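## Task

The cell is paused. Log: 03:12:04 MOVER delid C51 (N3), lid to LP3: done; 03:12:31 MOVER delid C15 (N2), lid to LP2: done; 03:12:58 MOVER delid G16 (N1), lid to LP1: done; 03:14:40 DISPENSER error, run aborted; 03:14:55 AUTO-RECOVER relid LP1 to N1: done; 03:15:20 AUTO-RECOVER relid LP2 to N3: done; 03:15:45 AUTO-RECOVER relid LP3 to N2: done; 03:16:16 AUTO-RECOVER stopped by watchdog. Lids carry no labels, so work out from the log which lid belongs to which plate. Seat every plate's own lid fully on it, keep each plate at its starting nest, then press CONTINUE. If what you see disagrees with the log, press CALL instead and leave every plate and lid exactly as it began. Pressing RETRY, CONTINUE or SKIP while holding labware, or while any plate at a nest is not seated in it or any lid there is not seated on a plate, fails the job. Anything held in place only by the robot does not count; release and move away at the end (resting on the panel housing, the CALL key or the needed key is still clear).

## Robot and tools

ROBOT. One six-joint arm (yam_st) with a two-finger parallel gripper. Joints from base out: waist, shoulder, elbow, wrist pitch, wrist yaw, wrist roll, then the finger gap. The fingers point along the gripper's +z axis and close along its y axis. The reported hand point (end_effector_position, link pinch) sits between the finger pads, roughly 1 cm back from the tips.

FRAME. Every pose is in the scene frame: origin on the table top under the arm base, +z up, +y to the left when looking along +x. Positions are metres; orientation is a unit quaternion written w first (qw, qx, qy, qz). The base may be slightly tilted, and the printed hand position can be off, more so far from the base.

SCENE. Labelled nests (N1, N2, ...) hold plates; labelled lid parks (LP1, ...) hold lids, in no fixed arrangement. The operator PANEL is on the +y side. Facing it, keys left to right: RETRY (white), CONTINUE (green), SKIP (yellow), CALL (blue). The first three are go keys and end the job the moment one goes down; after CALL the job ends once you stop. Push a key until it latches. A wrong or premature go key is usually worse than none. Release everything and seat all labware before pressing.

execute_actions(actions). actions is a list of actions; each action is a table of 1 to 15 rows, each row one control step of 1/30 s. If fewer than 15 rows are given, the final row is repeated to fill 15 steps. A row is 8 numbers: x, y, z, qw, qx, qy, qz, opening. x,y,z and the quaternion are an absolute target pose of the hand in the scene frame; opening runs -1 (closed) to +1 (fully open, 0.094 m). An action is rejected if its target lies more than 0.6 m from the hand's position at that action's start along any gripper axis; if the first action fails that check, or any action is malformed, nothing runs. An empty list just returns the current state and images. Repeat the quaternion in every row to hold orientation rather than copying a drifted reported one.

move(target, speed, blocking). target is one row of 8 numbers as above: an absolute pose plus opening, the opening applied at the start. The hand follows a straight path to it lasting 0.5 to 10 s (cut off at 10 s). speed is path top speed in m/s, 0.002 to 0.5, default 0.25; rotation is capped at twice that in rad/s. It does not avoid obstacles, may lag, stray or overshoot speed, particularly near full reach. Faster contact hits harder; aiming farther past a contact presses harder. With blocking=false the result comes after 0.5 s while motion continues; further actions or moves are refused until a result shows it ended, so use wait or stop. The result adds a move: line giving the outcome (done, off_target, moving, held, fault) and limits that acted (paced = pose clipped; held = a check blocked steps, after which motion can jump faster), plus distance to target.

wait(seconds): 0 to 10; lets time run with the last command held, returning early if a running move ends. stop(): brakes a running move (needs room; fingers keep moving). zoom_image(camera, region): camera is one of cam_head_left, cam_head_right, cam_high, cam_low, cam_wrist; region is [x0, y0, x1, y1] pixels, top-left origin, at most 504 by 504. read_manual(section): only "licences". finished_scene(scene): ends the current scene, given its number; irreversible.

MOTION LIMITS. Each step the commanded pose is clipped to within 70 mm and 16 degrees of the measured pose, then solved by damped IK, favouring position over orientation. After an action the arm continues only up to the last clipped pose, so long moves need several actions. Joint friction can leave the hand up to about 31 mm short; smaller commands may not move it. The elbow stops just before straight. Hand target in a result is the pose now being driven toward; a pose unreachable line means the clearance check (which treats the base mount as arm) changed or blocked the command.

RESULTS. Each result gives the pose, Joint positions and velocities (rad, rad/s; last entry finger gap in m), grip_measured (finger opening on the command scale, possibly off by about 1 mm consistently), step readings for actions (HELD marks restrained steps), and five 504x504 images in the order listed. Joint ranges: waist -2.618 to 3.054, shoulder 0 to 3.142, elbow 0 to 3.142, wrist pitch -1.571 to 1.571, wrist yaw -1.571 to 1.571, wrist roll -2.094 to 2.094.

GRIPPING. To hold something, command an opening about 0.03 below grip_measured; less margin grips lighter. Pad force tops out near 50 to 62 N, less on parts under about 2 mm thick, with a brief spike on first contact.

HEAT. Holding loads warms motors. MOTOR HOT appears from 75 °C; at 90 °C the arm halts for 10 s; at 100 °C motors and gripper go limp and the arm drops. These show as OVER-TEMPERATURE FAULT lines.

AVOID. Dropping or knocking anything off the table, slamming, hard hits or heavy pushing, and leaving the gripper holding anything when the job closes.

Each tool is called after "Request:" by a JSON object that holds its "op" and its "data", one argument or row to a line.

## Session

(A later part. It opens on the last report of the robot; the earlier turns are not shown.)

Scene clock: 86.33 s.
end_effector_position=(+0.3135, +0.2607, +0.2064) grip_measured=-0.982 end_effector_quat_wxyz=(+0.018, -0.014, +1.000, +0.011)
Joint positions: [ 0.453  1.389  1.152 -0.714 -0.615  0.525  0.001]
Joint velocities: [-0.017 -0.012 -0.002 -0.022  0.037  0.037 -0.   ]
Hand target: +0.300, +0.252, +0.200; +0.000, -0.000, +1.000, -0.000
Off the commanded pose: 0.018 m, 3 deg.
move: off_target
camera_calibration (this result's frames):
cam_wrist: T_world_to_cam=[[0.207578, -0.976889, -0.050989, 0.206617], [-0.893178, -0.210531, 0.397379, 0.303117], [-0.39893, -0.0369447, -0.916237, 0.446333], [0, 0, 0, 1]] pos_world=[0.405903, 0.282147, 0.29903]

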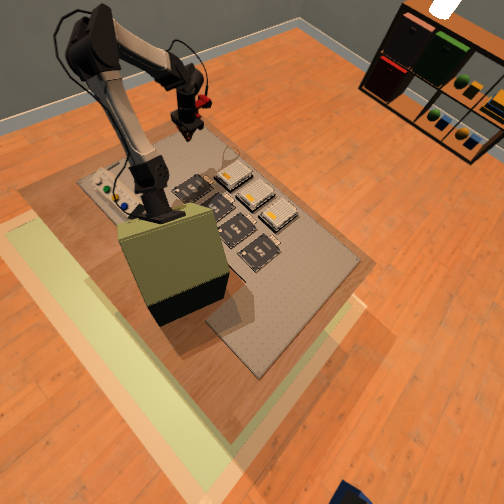

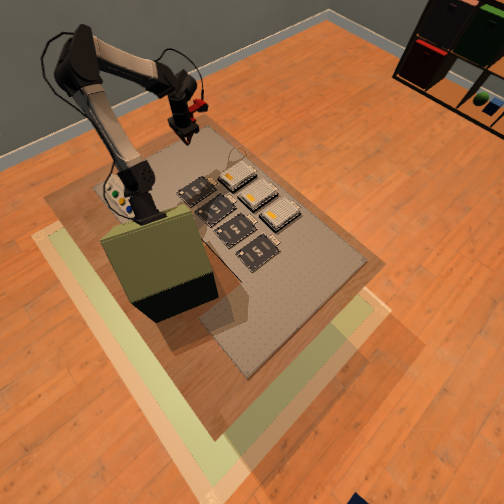

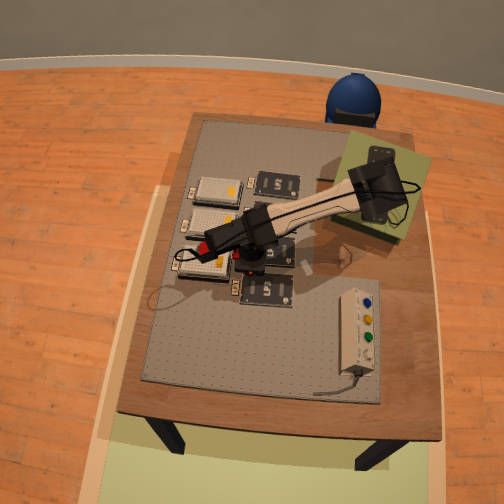

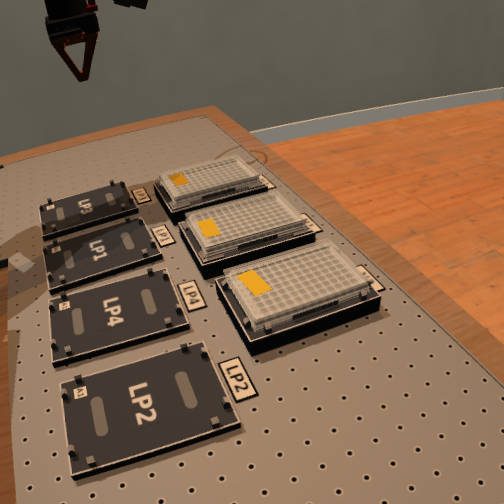

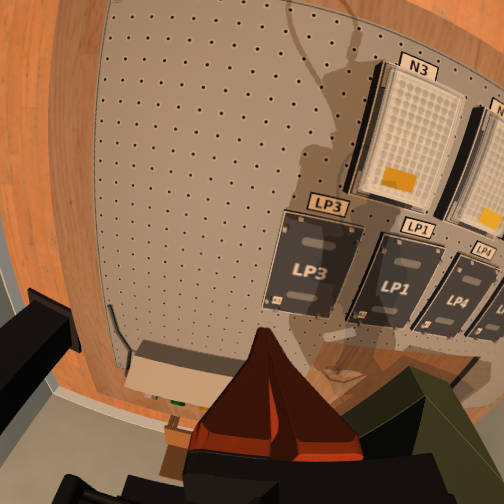

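Request:
{"op": "move", "data": {
  "target": [-0.03,0.31,0.2,0,-0.7071,0.7071,0,-1],
  "speed": 0.3
}}

Request:
{"op": "move", "data": {
  "target": [-0.045,0.339,0.145,0.183,-0.683,0.683,-0.183,-1],
  "speed": 0.15
}}

Scene clock: 92.57 s.
end_effector_position=(-0.0263, +0.3032, +0.1973) grip_measured=-0.982 end_effector_quat_wxyz=(+0.002, +0.710, -0.704, +0.008)
Joint positions: [ 2.125  1.016  0.727 -0.645  0.523  0.258  0.001]
Joint velocities: [ 0.002 -0.002 -0.012 -0.051  0.066 -0.007 -0.   ]
Hand target: -0.030, +0.312, +0.199; -0.003, +0.709, -0.705, +0.001
Off the commanded pose: 0.008 m, 1 deg.
move: done
camera_calibration (this result's frames):
cam_wrist: T_world_to_cam=[[0.981677, 0.188172, -0.0300339, -0.0188485], [0.181526, -0.875542, 0.447744, 0.232203], [0.057957, -0.444992, -0.893657, 0.435289], [0, 0, 0, 1]] pos_world=[-0.0488759, 0.40055, 0.284465]

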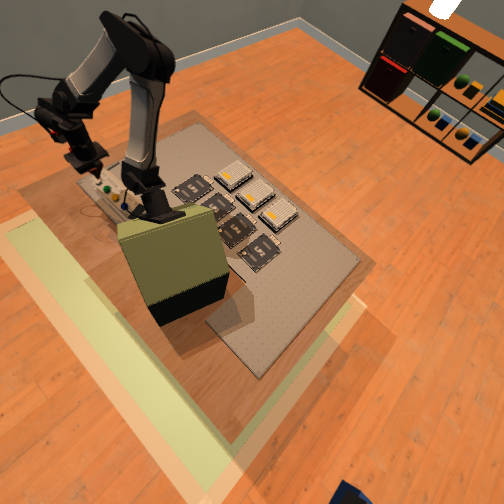

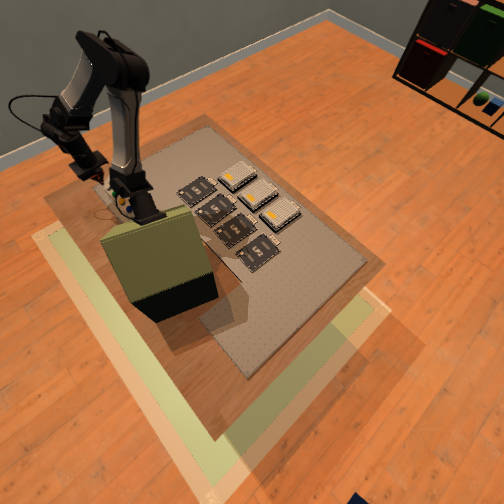

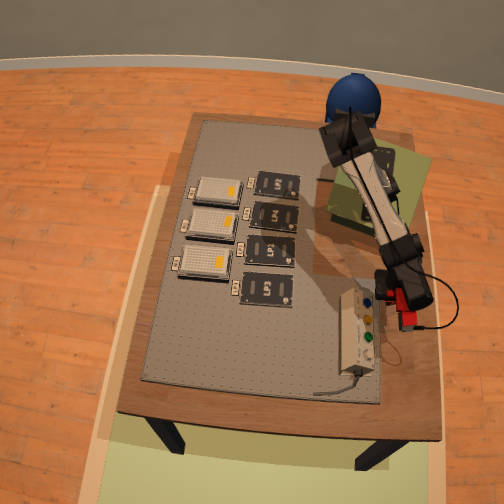

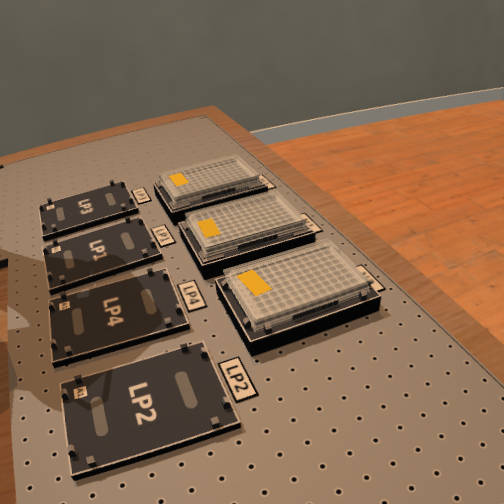

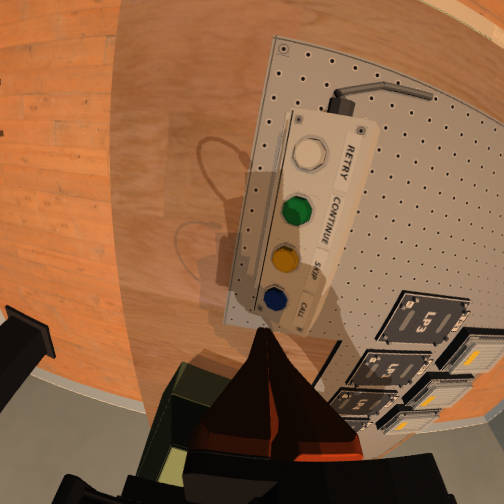

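Scene clock: 94.83 s.
end_effector_position=(-0.0402, +0.3352, +0.1437) grip_measured=-0.982 end_effector_quat_wxyz=(-0.181, +0.680, -0.686, +0.184)
Joint positions: [ 2.256  1.646  1.036 -0.765  1.047  0.689  0.001]
Joint velocities: [-0.002 -0.002 -0.002 -0.007 -0.007 -0.037  0.   ]
Hand target: -0.046, +0.339, +0.145; -0.183, +0.684, -0.683, +0.182
Off the commanded pose: 0.006 m, 1 deg.
move: done
camera_calibration (this result's frames):
cam_wrist: T_world_to_cam=[[0.872181, 0.17251, 0.457756, -0.0820845], [-0.0705359, -0.881627, 0.466646, 0.275915], [0.484071, -0.439288, -0.756771, 0.397975], [0, 0, 0, 1]] pos_world=[-0.101593, 0.43224, 0.209996]

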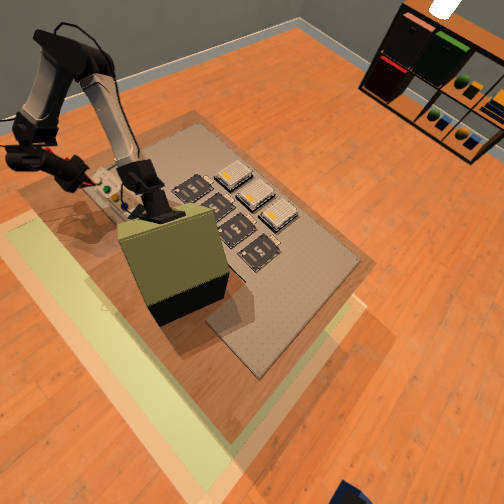

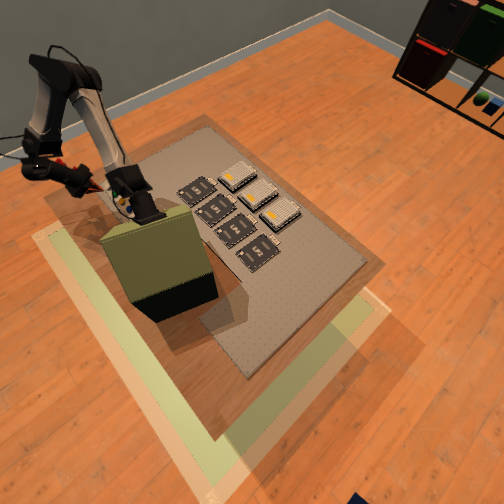

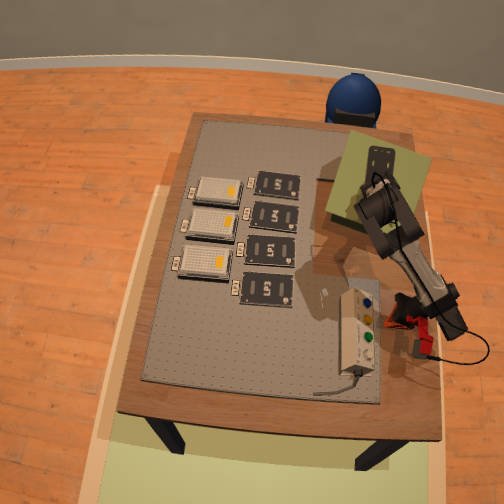

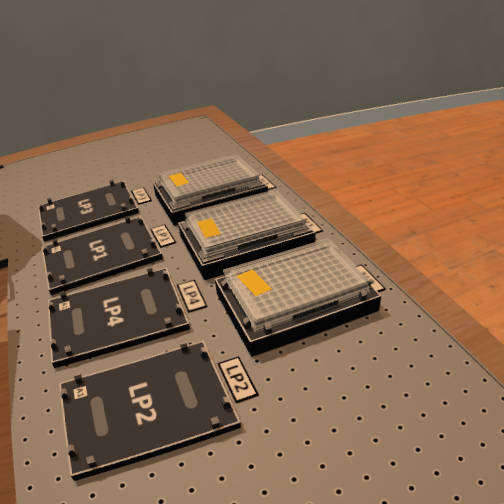

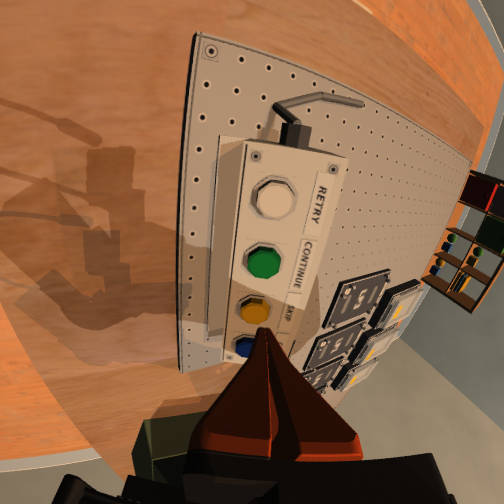

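Request:
{"op": "execute_actions", "data": {
  "actions": [
    [[-0.045,0.360,0.140,0.183,-0.683,0.683,-0.183,-1],[-0.030,0.320,0.137,0.183,-0.683,0.683,-0.183,-1],[-0.052,0.360,0.134,0.183,-0.683,0.683,-0.183,-1],[-0.026,0.320,0.131,0.183,-0.683,0.683,-0.183,-1],[-0.049,0.360,0.128,0.183,-0.683,0.683,-0.183,-1],[-0.023,0.320,0.125,0.183,-0.683,0.683,-0.183,-1],[-0.046,0.360,0.122,0.183,-0.683,0.683,-0.183,-1],[-0.021,0.320,0.120,0.183,-0.683,0.683,-0.183,-1],[-0.045,0.360,0.118,0.183,-0.683,0.683,-0.183,-1],[-0.021,0.320,0.118,0.183,-0.683,0.683,-0.183,-1],[-0.045,0.360,0.118,0.183,-0.683,0.683,-0.183,-1],[-0.027,0.330,0.118,0.183,-0.683,0.683,-0.183,-1],[-0.033,0.340,0.118,0.183,-0.683,0.683,-0.183,-1]]
  ]
}}

Scene clock: 98.43 s.
end_effector_position=(-0.0341, +0.3389, +0.1216) grip_measured=-0.982 end_effector_quat_wxyz=(-0.184, +0.683, -0.682, +0.187)
Joint positions: [ 2.198  1.683  1.015 -0.619  1.043  0.573  0.001]
Joint velocities: [ 0.012 -0.007 -0.007  0.154  0.051 -0.168  0.   ]
Hand target: -0.033, +0.340, +0.118; -0.183, +0.683, -0.683, +0.184
Off the commanded pose: 0.004 m, 1 deg.
Step readings (end_effector_position):
0: (-0.0397, +0.3351, +0.1440)
1: (-0.0403, +0.3367, +0.1442)
2: (-0.0415, +0.3384, +0.1427)
4: (-0.0426, +0.3398, +0.1401)
8: (-0.0370, +0.3377, +0.1301)
15: end_effector_position above
camera_calibration (this result's frames):
cam_wrist: T_world_to_cam=[[0.865939, 0.182593, 0.465628, -0.0825321], [-0.0663376, -0.880821, 0.468779, 0.289475], [0.495731, -0.436823, -0.750625, 0.378795], [0, 0, 0, 1]] pos_world=[-0.0971096, 0.435512, 0.187062]

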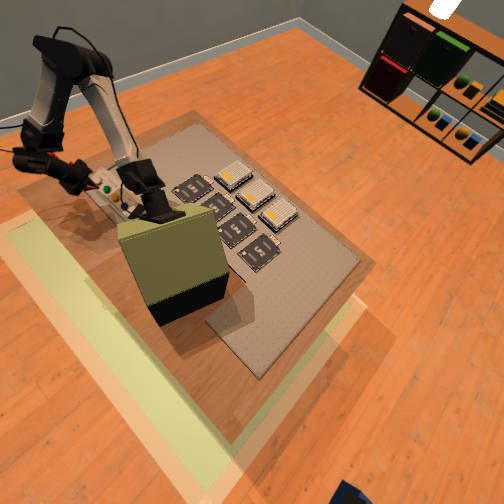

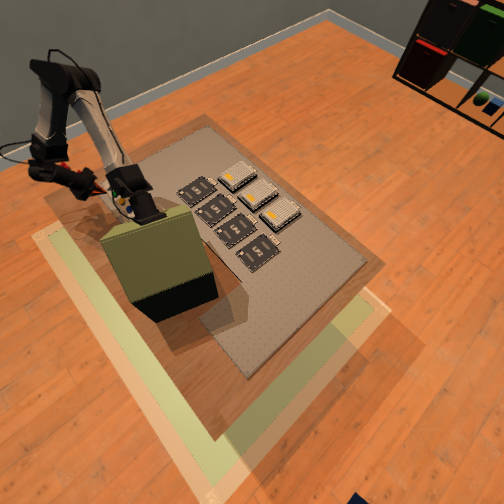

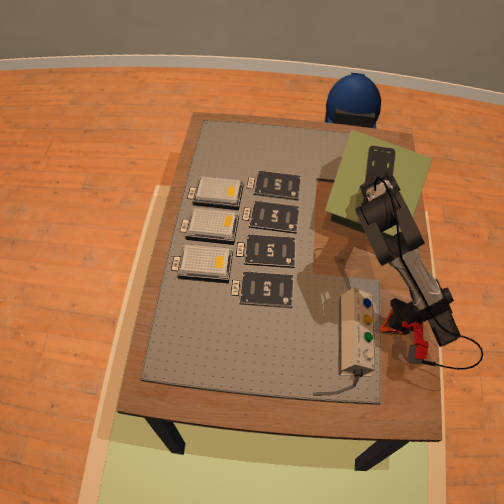

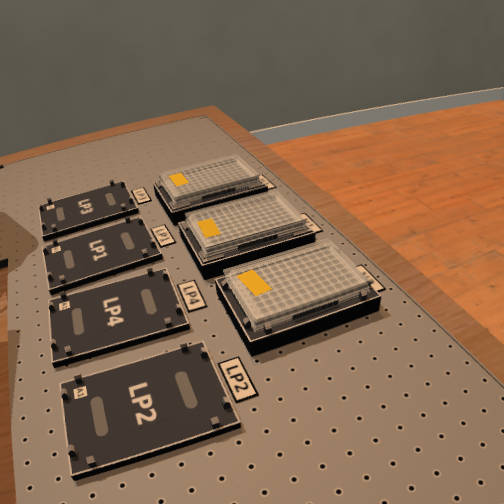

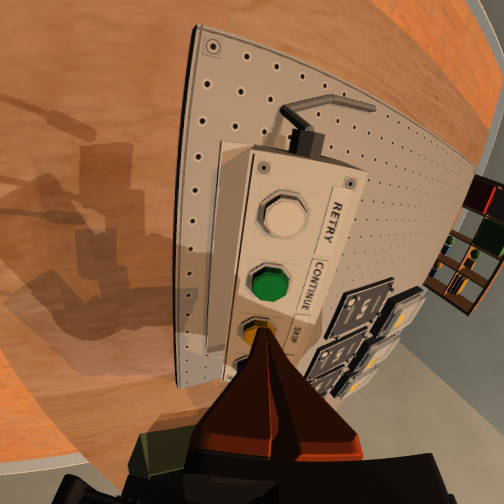

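Request:
{"op": "execute_actions", "data": {
  "actions": []
}}

Scene clock: 99.17 s.
end_effector_position=(-0.0357, +0.3419, +0.1207) grip_measured=-0.982 end_effector_quat_wxyz=(-0.185, +0.685, -0.681, +0.182)
Joint positions: [ 2.198  1.683  1.015 -0.597  1.043  0.553  0.001]
Joint velocities: [ 0.002 -0.027 -0.012  0.037 -0.051 -0.066 -0.001]
Hand target: -0.033, +0.340, +0.118; -0.183, +0.683, -0.683, +0.184
Off the commanded pose: 0.004 m, 0 deg.
camera_calibration (this result's frames):
cam_wrist: T_world_to_cam=[[0.867671, 0.184024, 0.461825, -0.0811724], [-0.0585208, -0.884699, 0.462474, 0.294822], [0.493683, -0.428302, -0.756858, 0.377969], [0, 0, 0, 1]] pos_world=[-0.0989128, 0.437651, 0.187209]

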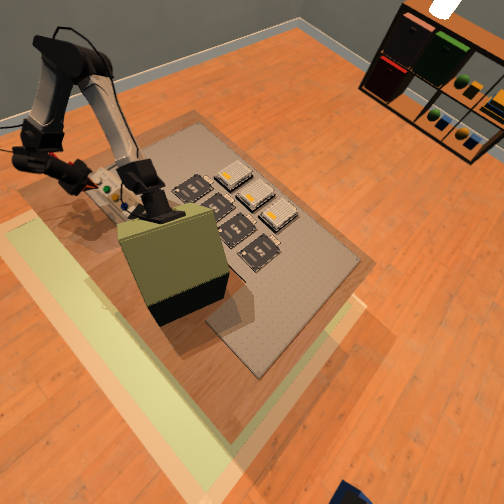

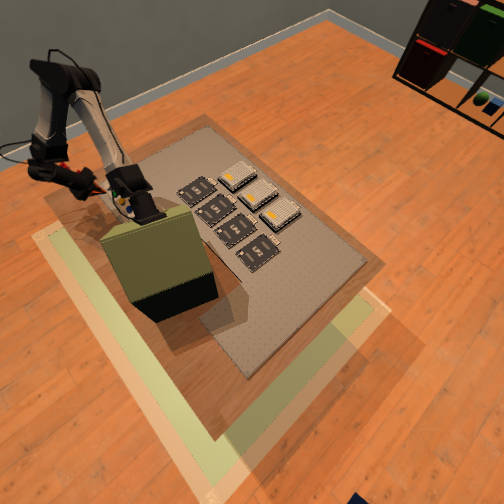

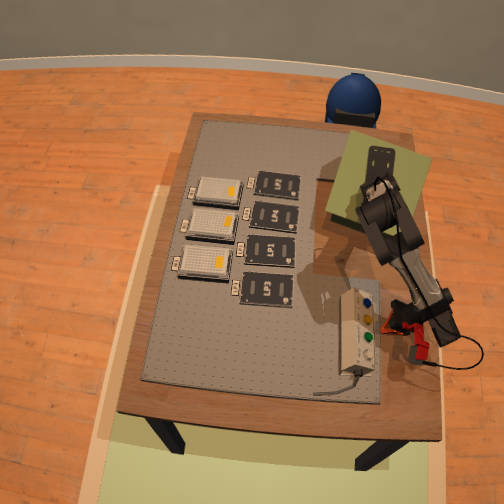

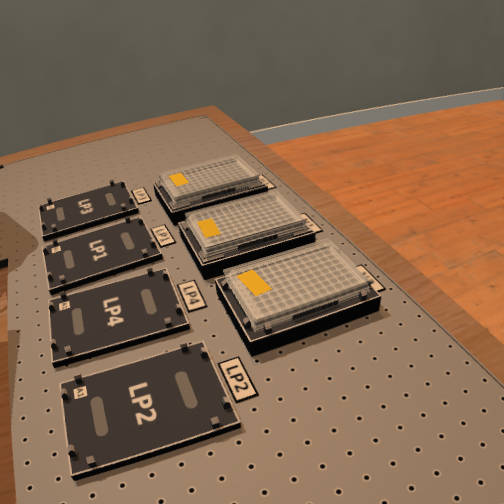

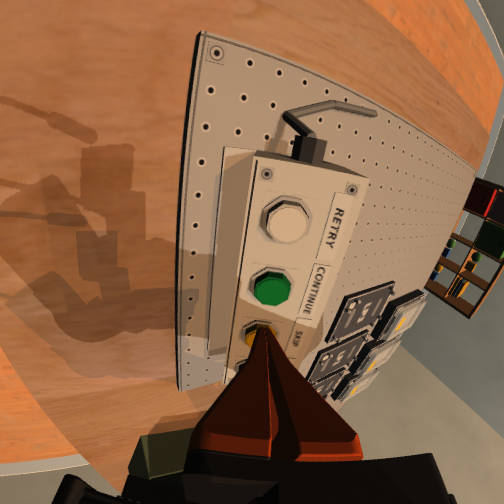

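Request:
{"op": "execute_actions", "data": {
  "actions": [
    [[-0.044,0.36,0.116,0.183,-0.683,0.683,-0.183,-1],[-0.020,0.32,0.115,0.183,-0.683,0.683,-0.183,-1],[-0.043,0.36,0.113,0.183,-0.683,0.683,-0.183,-1],[-0.018,0.32,0.112,0.183,-0.683,0.683,-0.183,-1],[-0.041,0.36,0.110,0.183,-0.683,0.683,-0.183,-1],[-0.016,0.32,0.109,0.183,-0.683,0.683,-0.183,-1],[-0.039,0.36,0.107,0.183,-0.683,0.683,-0.183,-1],[-0.015,0.322,0.106,0.183,-0.683,0.683,-0.183,-1],[-0.037,0.358,0.104,0.183,-0.683,0.683,-0.183,-1],[-0.016,0.326,0.103,0.183,-0.683,0.683,-0.183,-1],[-0.031,0.354,0.102,0.183,-0.683,0.683,-0.183,-1],[-0.0235,0.340,0.101,0.183,-0.683,0.683,-0.183,-1]]
  ]
}}

Scene clock: 100.80 s.
end_effector_position=(-0.0254, +0.3419, +0.1055) grip_measured=-0.982 end_effector_quat_wxyz=(-0.186, +0.682, -0.683, +0.185)
Joint positions: [ 2.144  1.695  0.986 -0.486  1.027  0.474  0.001]
Joint velocities: [-0.056 -0.012  0.007  0.11   0.022 -0.139 -0.   ]
Hand target: -0.023, +0.340, +0.101; -0.183, +0.683, -0.683, +0.184
Off the commanded pose: 0.005 m, 0 deg.
Step readings (end_effector_position):
0: (-0.0357, +0.3419, +0.1207)
1: (-0.0361, +0.3430, +0.1207)
2: (-0.0367, +0.3439, +0.1191)
4: (-0.0355, +0.3422, +0.1174)
8: (-0.0304, +0.3383, +0.1117)
15: end_effector_position above
camera_calibration (this result's frames):
cam_wrist: T_world_to_cam=[[0.866407, 0.177692, 0.466652, -0.0815071], [-0.068385, -0.883512, 0.46339, 0.301709], [0.494633, -0.433396, -0.75333, 0.362813], [0, 0, 0, 1]] pos_world=[-0.0882088, 0.438289, 0.171544]

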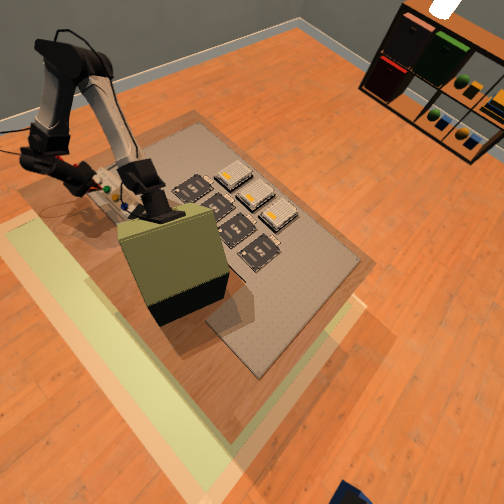

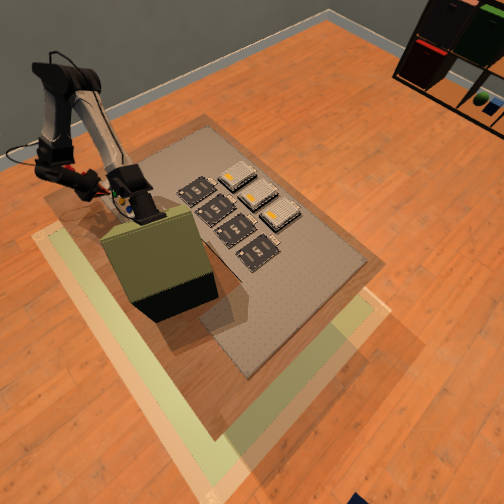

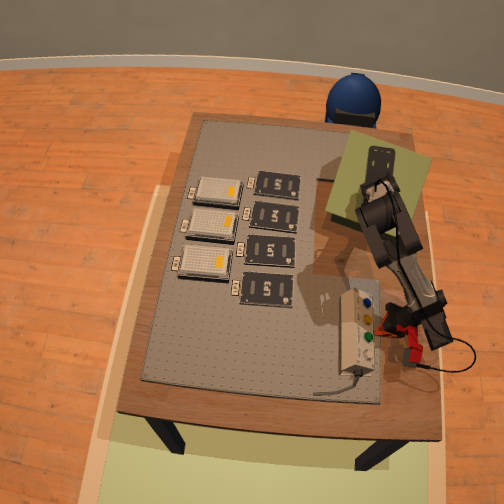

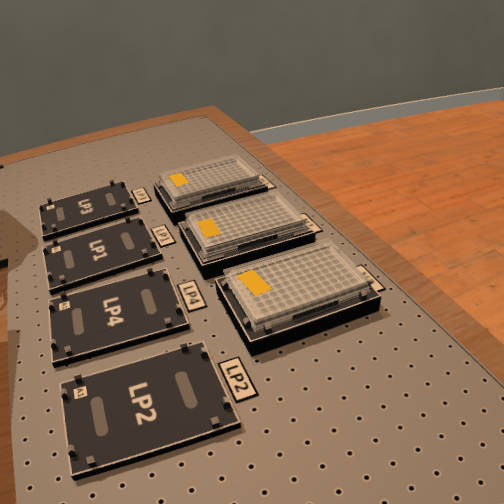

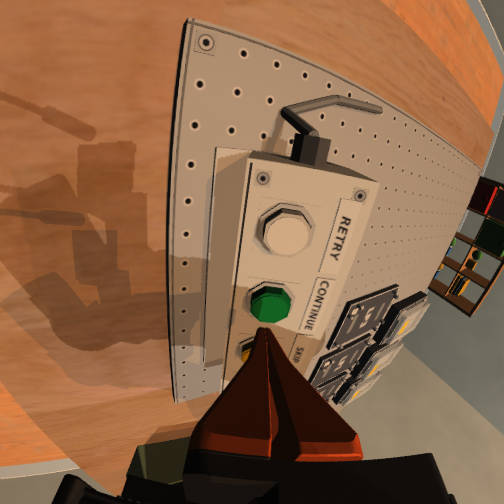

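Request:
{"op": "execute_actions", "data": {
  "actions": [
    [[-0.035,0.356,0.100,0.183,-0.683,0.683,-0.183,-1],[-0.011,0.324,0.099,0.183,-0.683,0.683,-0.183,-1],[-0.033,0.356,0.098,0.183,-0.683,0.683,-0.183,-1],[-0.009,0.324,0.097,0.183,-0.683,0.683,-0.183,-1],[-0.031,0.356,0.096,0.183,-0.683,0.683,-0.183,-1],[-0.008,0.324,0.095,0.183,-0.683,0.683,-0.183,-1],[-0.029,0.356,0.094,0.183,-0.683,0.683,-0.183,-1],[-0.008,0.326,0.093,0.183,-0.683,0.683,-0.183,-1],[-0.025,0.354,0.092,0.183,-0.683,0.683,-0.183,-1],[-0.010,0.330,0.091,0.183,-0.683,0.683,-0.183,-1],[-0.016,0.340,0.090,0.183,-0.683,0.683,-0.183,-1]]
  ]
}}

Scene clock: 102.07 s.
end_effector_position=(-0.0176, +0.3409, +0.0939) grip_measured=-0.982 end_effector_quat_wxyz=(-0.185, +0.683, -0.682, +0.184)
Joint positions: [ 2.104  1.7    0.953 -0.383  1.01   0.398  0.001]
Joint velocities: [-0.002 -0.002 -0.012  0.11  -0.007 -0.168  0.001]
Hand target: -0.016, +0.340, +0.090; -0.183, +0.683, -0.683, +0.183
Off the commanded pose: 0.004 m, 0 deg.
Step readings (end_effector_position):
0: (-0.0270, +0.3451, +0.1044)
1: (-0.0272, +0.3457, +0.1043)
2: (-0.0273, +0.3457, +0.1029)
4: (-0.0258, +0.3430, +0.1013)
8: (-0.0219, +0.3388, +0.0974)
15: end_effector_position above
camera_calibration (this result's frames):
cam_wrist: T_world_to_cam=[[0.866869, 0.180159, 0.464845, -0.0833459], [-0.0648498, -0.883748, 0.463447, 0.306872], [0.4943, -0.431893, -0.754411, 0.349298], [0, 0, 0, 1]] pos_world=[-0.0805077, 0.437072, 0.160039]

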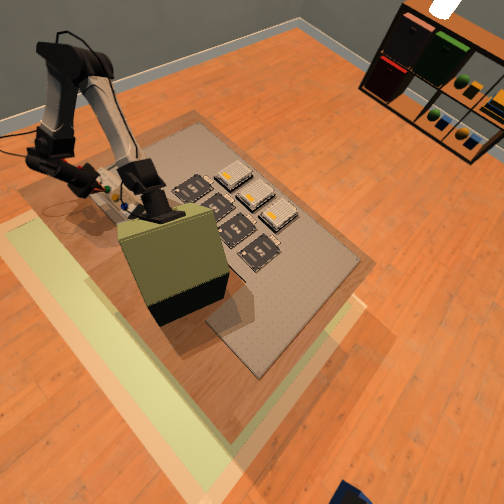

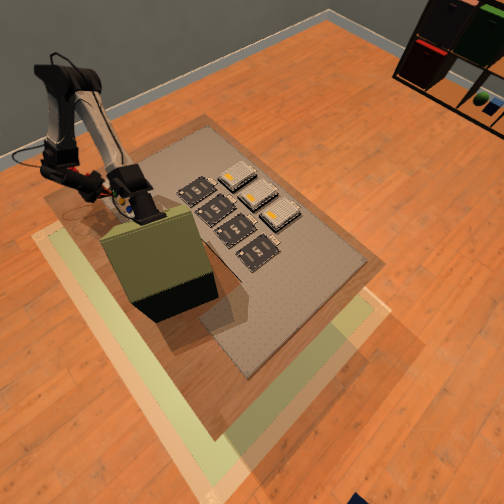

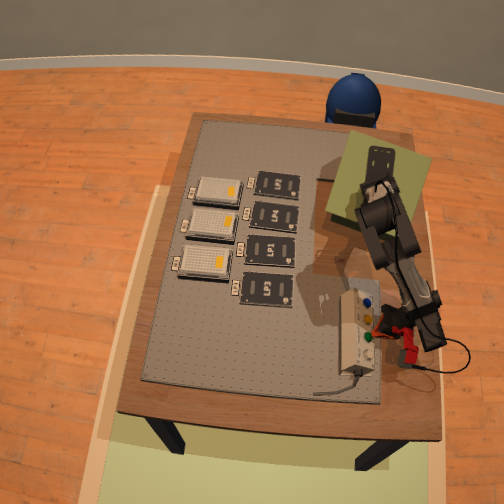

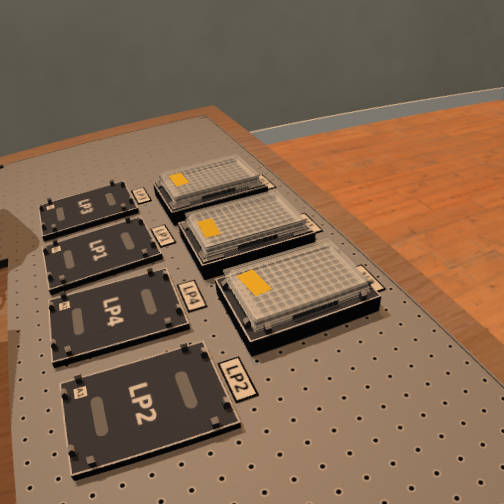

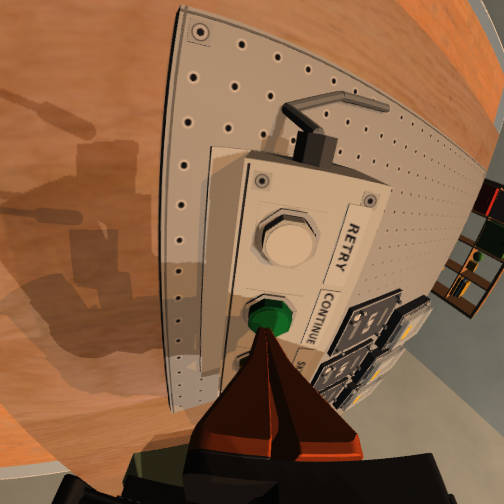

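Aligned. Press down.

Request:
{"op": "execute_actions", "data": {
  "actions": [
    [[-0.024,0.352,0.089,0.183,-0.683,0.683,-0.183,-1],[-0.006,0.328,0.088,0.183,-0.683,0.683,-0.183,-1],[-0.022,0.352,0.086,0.183,-0.683,0.683,-0.183,-1],[-0.004,0.328,0.085,0.183,-0.683,0.683,-0.183,-1],[-0.020,0.352,0.083,0.183,-0.683,0.683,-0.183,-1],[-0.003,0.328,0.082,0.183,-0.683,0.683,-0.183,-1],[-0.018,0.352,0.080,0.183,-0.683,0.683,-0.183,-1],[-0.002,0.330,0.079,0.183,-0.683,0.683,-0.183,-1],[-0.015,0.350,0.078,0.183,-0.683,0.683,-0.183,-1],[-0.004,0.334,0.077,0.183,-0.683,0.683,-0.183,-1],[-0.009,0.340,0.076,0.183,-0.683,0.683,-0.183,-1]]
  ]
}}

Scene clock: 102.97 s.
end_effector_position=(-0.0148, +0.3416, +0.0857) grip_measured=-0.982 end_effector_quat_wxyz=(-0.184, +0.690, -0.677, +0.181)
Joint positions: [ 2.082  1.709  0.935 -0.309  0.996  0.331  0.001]
Joint velocities: [-0.007  0.007 -0.012 -0.007 -0.11  -0.066  0.   ]
Hand target: -0.009, +0.340, +0.076; -0.183, +0.683, -0.683, +0.184
Off the commanded pose: 0.011 m, 1 deg.
Step readings (end_effector_position):
0: (-0.0184, +0.3425, +0.0934)
1: (-0.0186, +0.3430, +0.0933)
2: (-0.0186, +0.3432, +0.0921)
4: (-0.0175, +0.3420, +0.0905)
8: (-0.0146, +0.3403, +0.0867)
15: end_effector_position above
camera_calibration (this result's frames):
cam_wrist: T_world_to_cam=[[0.866973, 0.19568, 0.458331, -0.0867915], [-0.046633, -0.883798, 0.465539, 0.311614], [0.496168, -0.424983, -0.757104, 0.339989], [0, 0, 0, 1]] pos_world=[-0.0789142, 0.436877, 0.152118]

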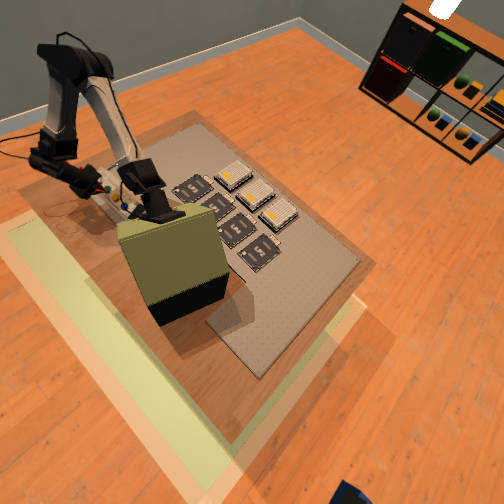

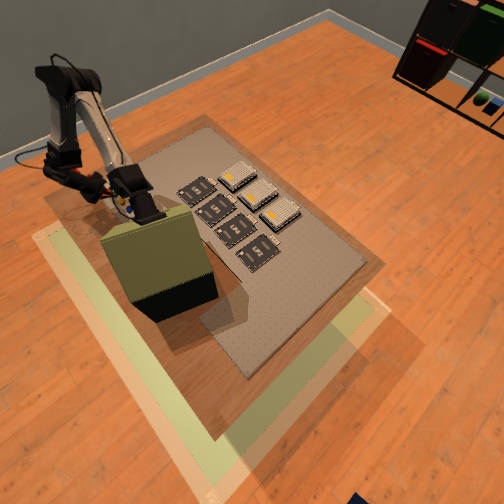

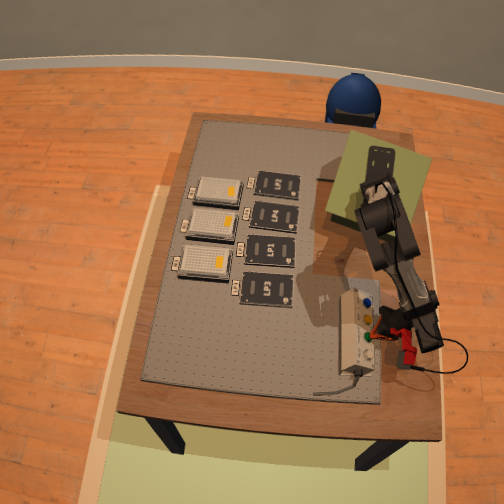

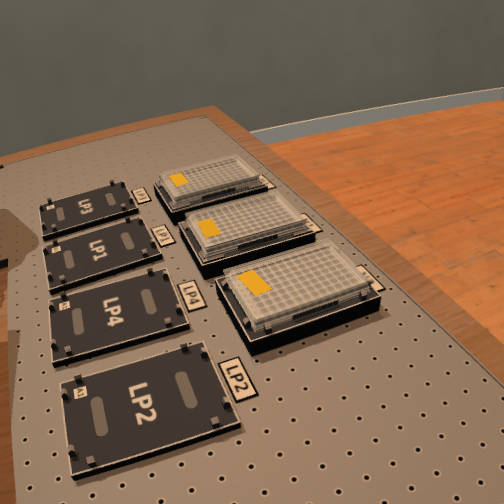

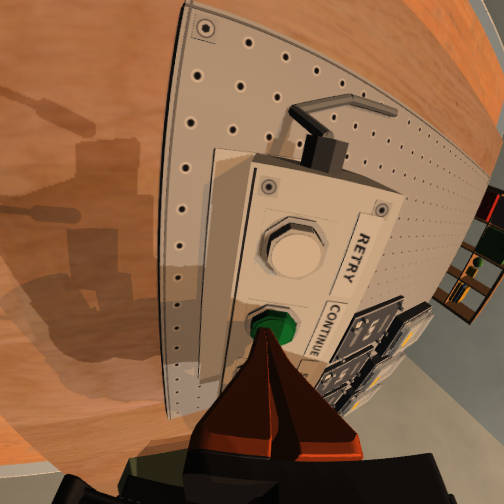

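Request:
{"op": "zoom_image", "data": {
  "camera": "cam_high",
  "region": [320, 270, 440, 390]
}}

Request:
{"op": "zoom_image", "data": {
  "camera": "cam_wrist",
  "region": [200, 200, 360, 380]
}}

Region (320, 270, 440, 390) of cam_high's 504x504 image, scaled by 4.200, with more detail than that image has.

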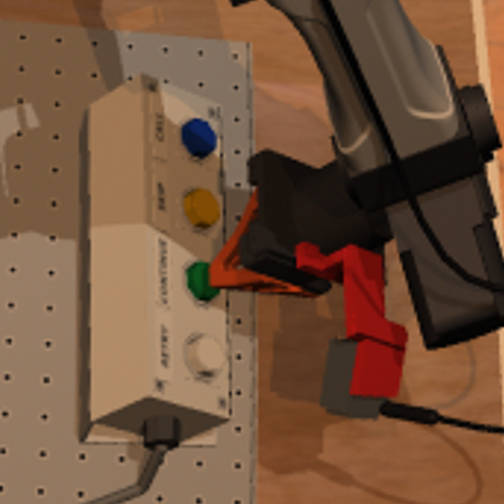

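Region (200, 200, 360, 380) of cam_wrist's 504x504 image, scaled by 2.800, with more detail than that image has.

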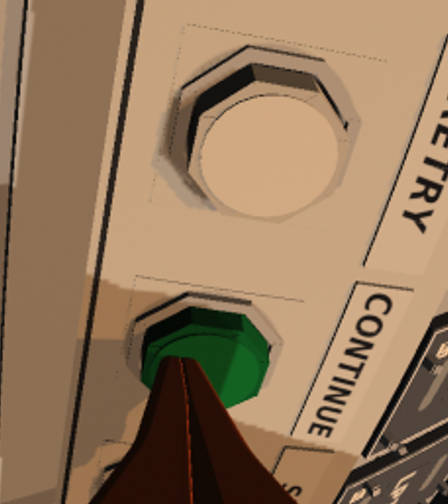

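Request:
{"op": "execute_actions", "data": {
  "actions": [
    [[-0.016,0.350,0.074,0.183,-0.683,0.683,-0.183,-1],[-0.000,0.330,0.072,0.183,-0.683,0.683,-0.183,-1],[-0.014,0.350,0.070,0.183,-0.683,0.683,-0.183,-1],[0.002,0.330,0.068,0.183,-0.683,0.683,-0.183,-1],[-0.012,0.348,0.066,0.183,-0.683,0.683,-0.183,-1],[0.000,0.334,0.065,0.183,-0.683,0.683,-0.183,-1],[-0.006,0.340,0.065,0.183,-0.683,0.683,-0.183,-1]]
  ]
}}

Scene clock: 103.73 s.
end_effector_position=(-0.0142, +0.3417, +0.0833) grip_measured=-0.983 end_effector_quat_wxyz=(-0.187, +0.690, -0.678, +0.173)
Joint positions: [ 2.076  1.703  0.909 -0.251  0.991  0.301  0.001]
Joint velocities: [-0.012 -0.007 -0.012 -0.066 -0.007  0.007 -0.001]
Step readings (end_effector_position):
0: (-0.0149, +0.3417, +0.0857)
1: (-0.0150, +0.3418, +0.0854)
2: (-0.0147, +0.3420, +0.0844)
camera_calibration (this result's frames):
cam_wrist: T_world_to_cam=[[0.869821, 0.191703, 0.4546, -0.0845562], [-0.0400803, -0.890921, 0.452386, 0.316421], [0.491736, -0.411715, -0.767259, 0.334181], [0, 0, 0, 1]] pos_world=[-0.078098, 0.435703, 0.151698]
The task's run has ended: the event that ends the task has happened.

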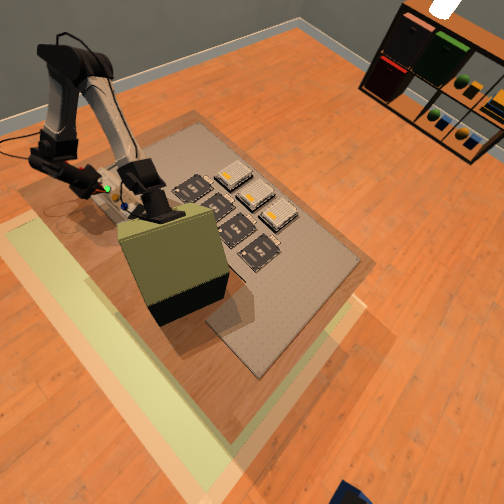

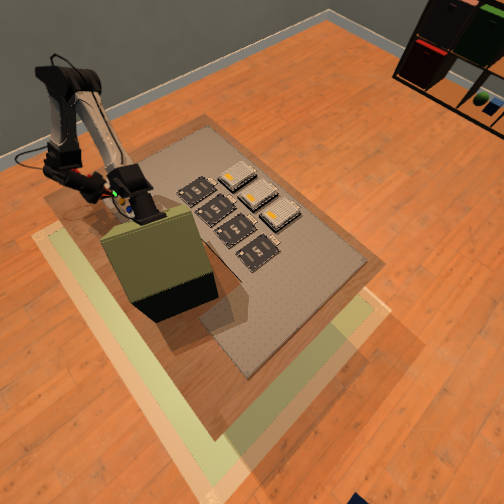

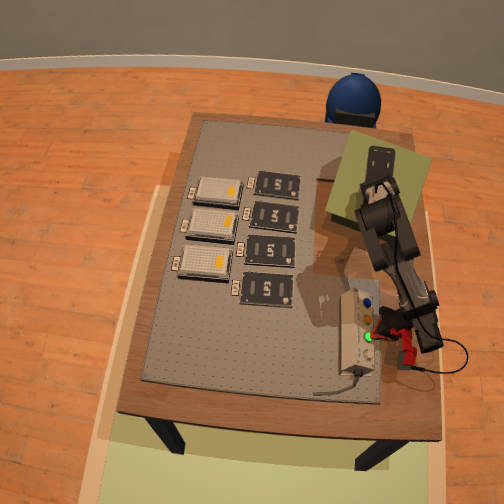

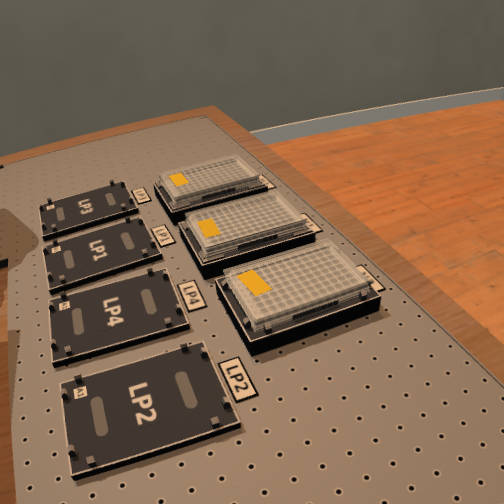

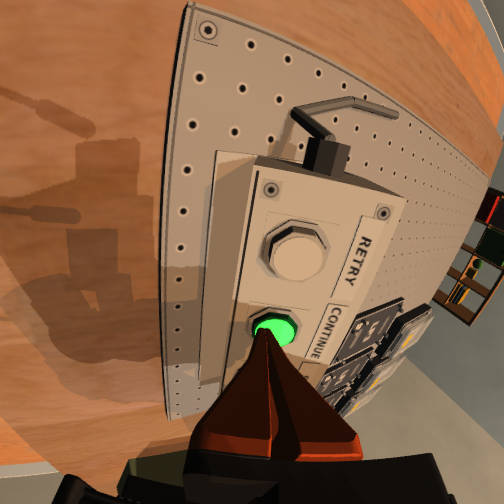

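Request:
{"op": "finished_scene", "data": {
  "scene": 2
}}

The scene is finished: the task was done.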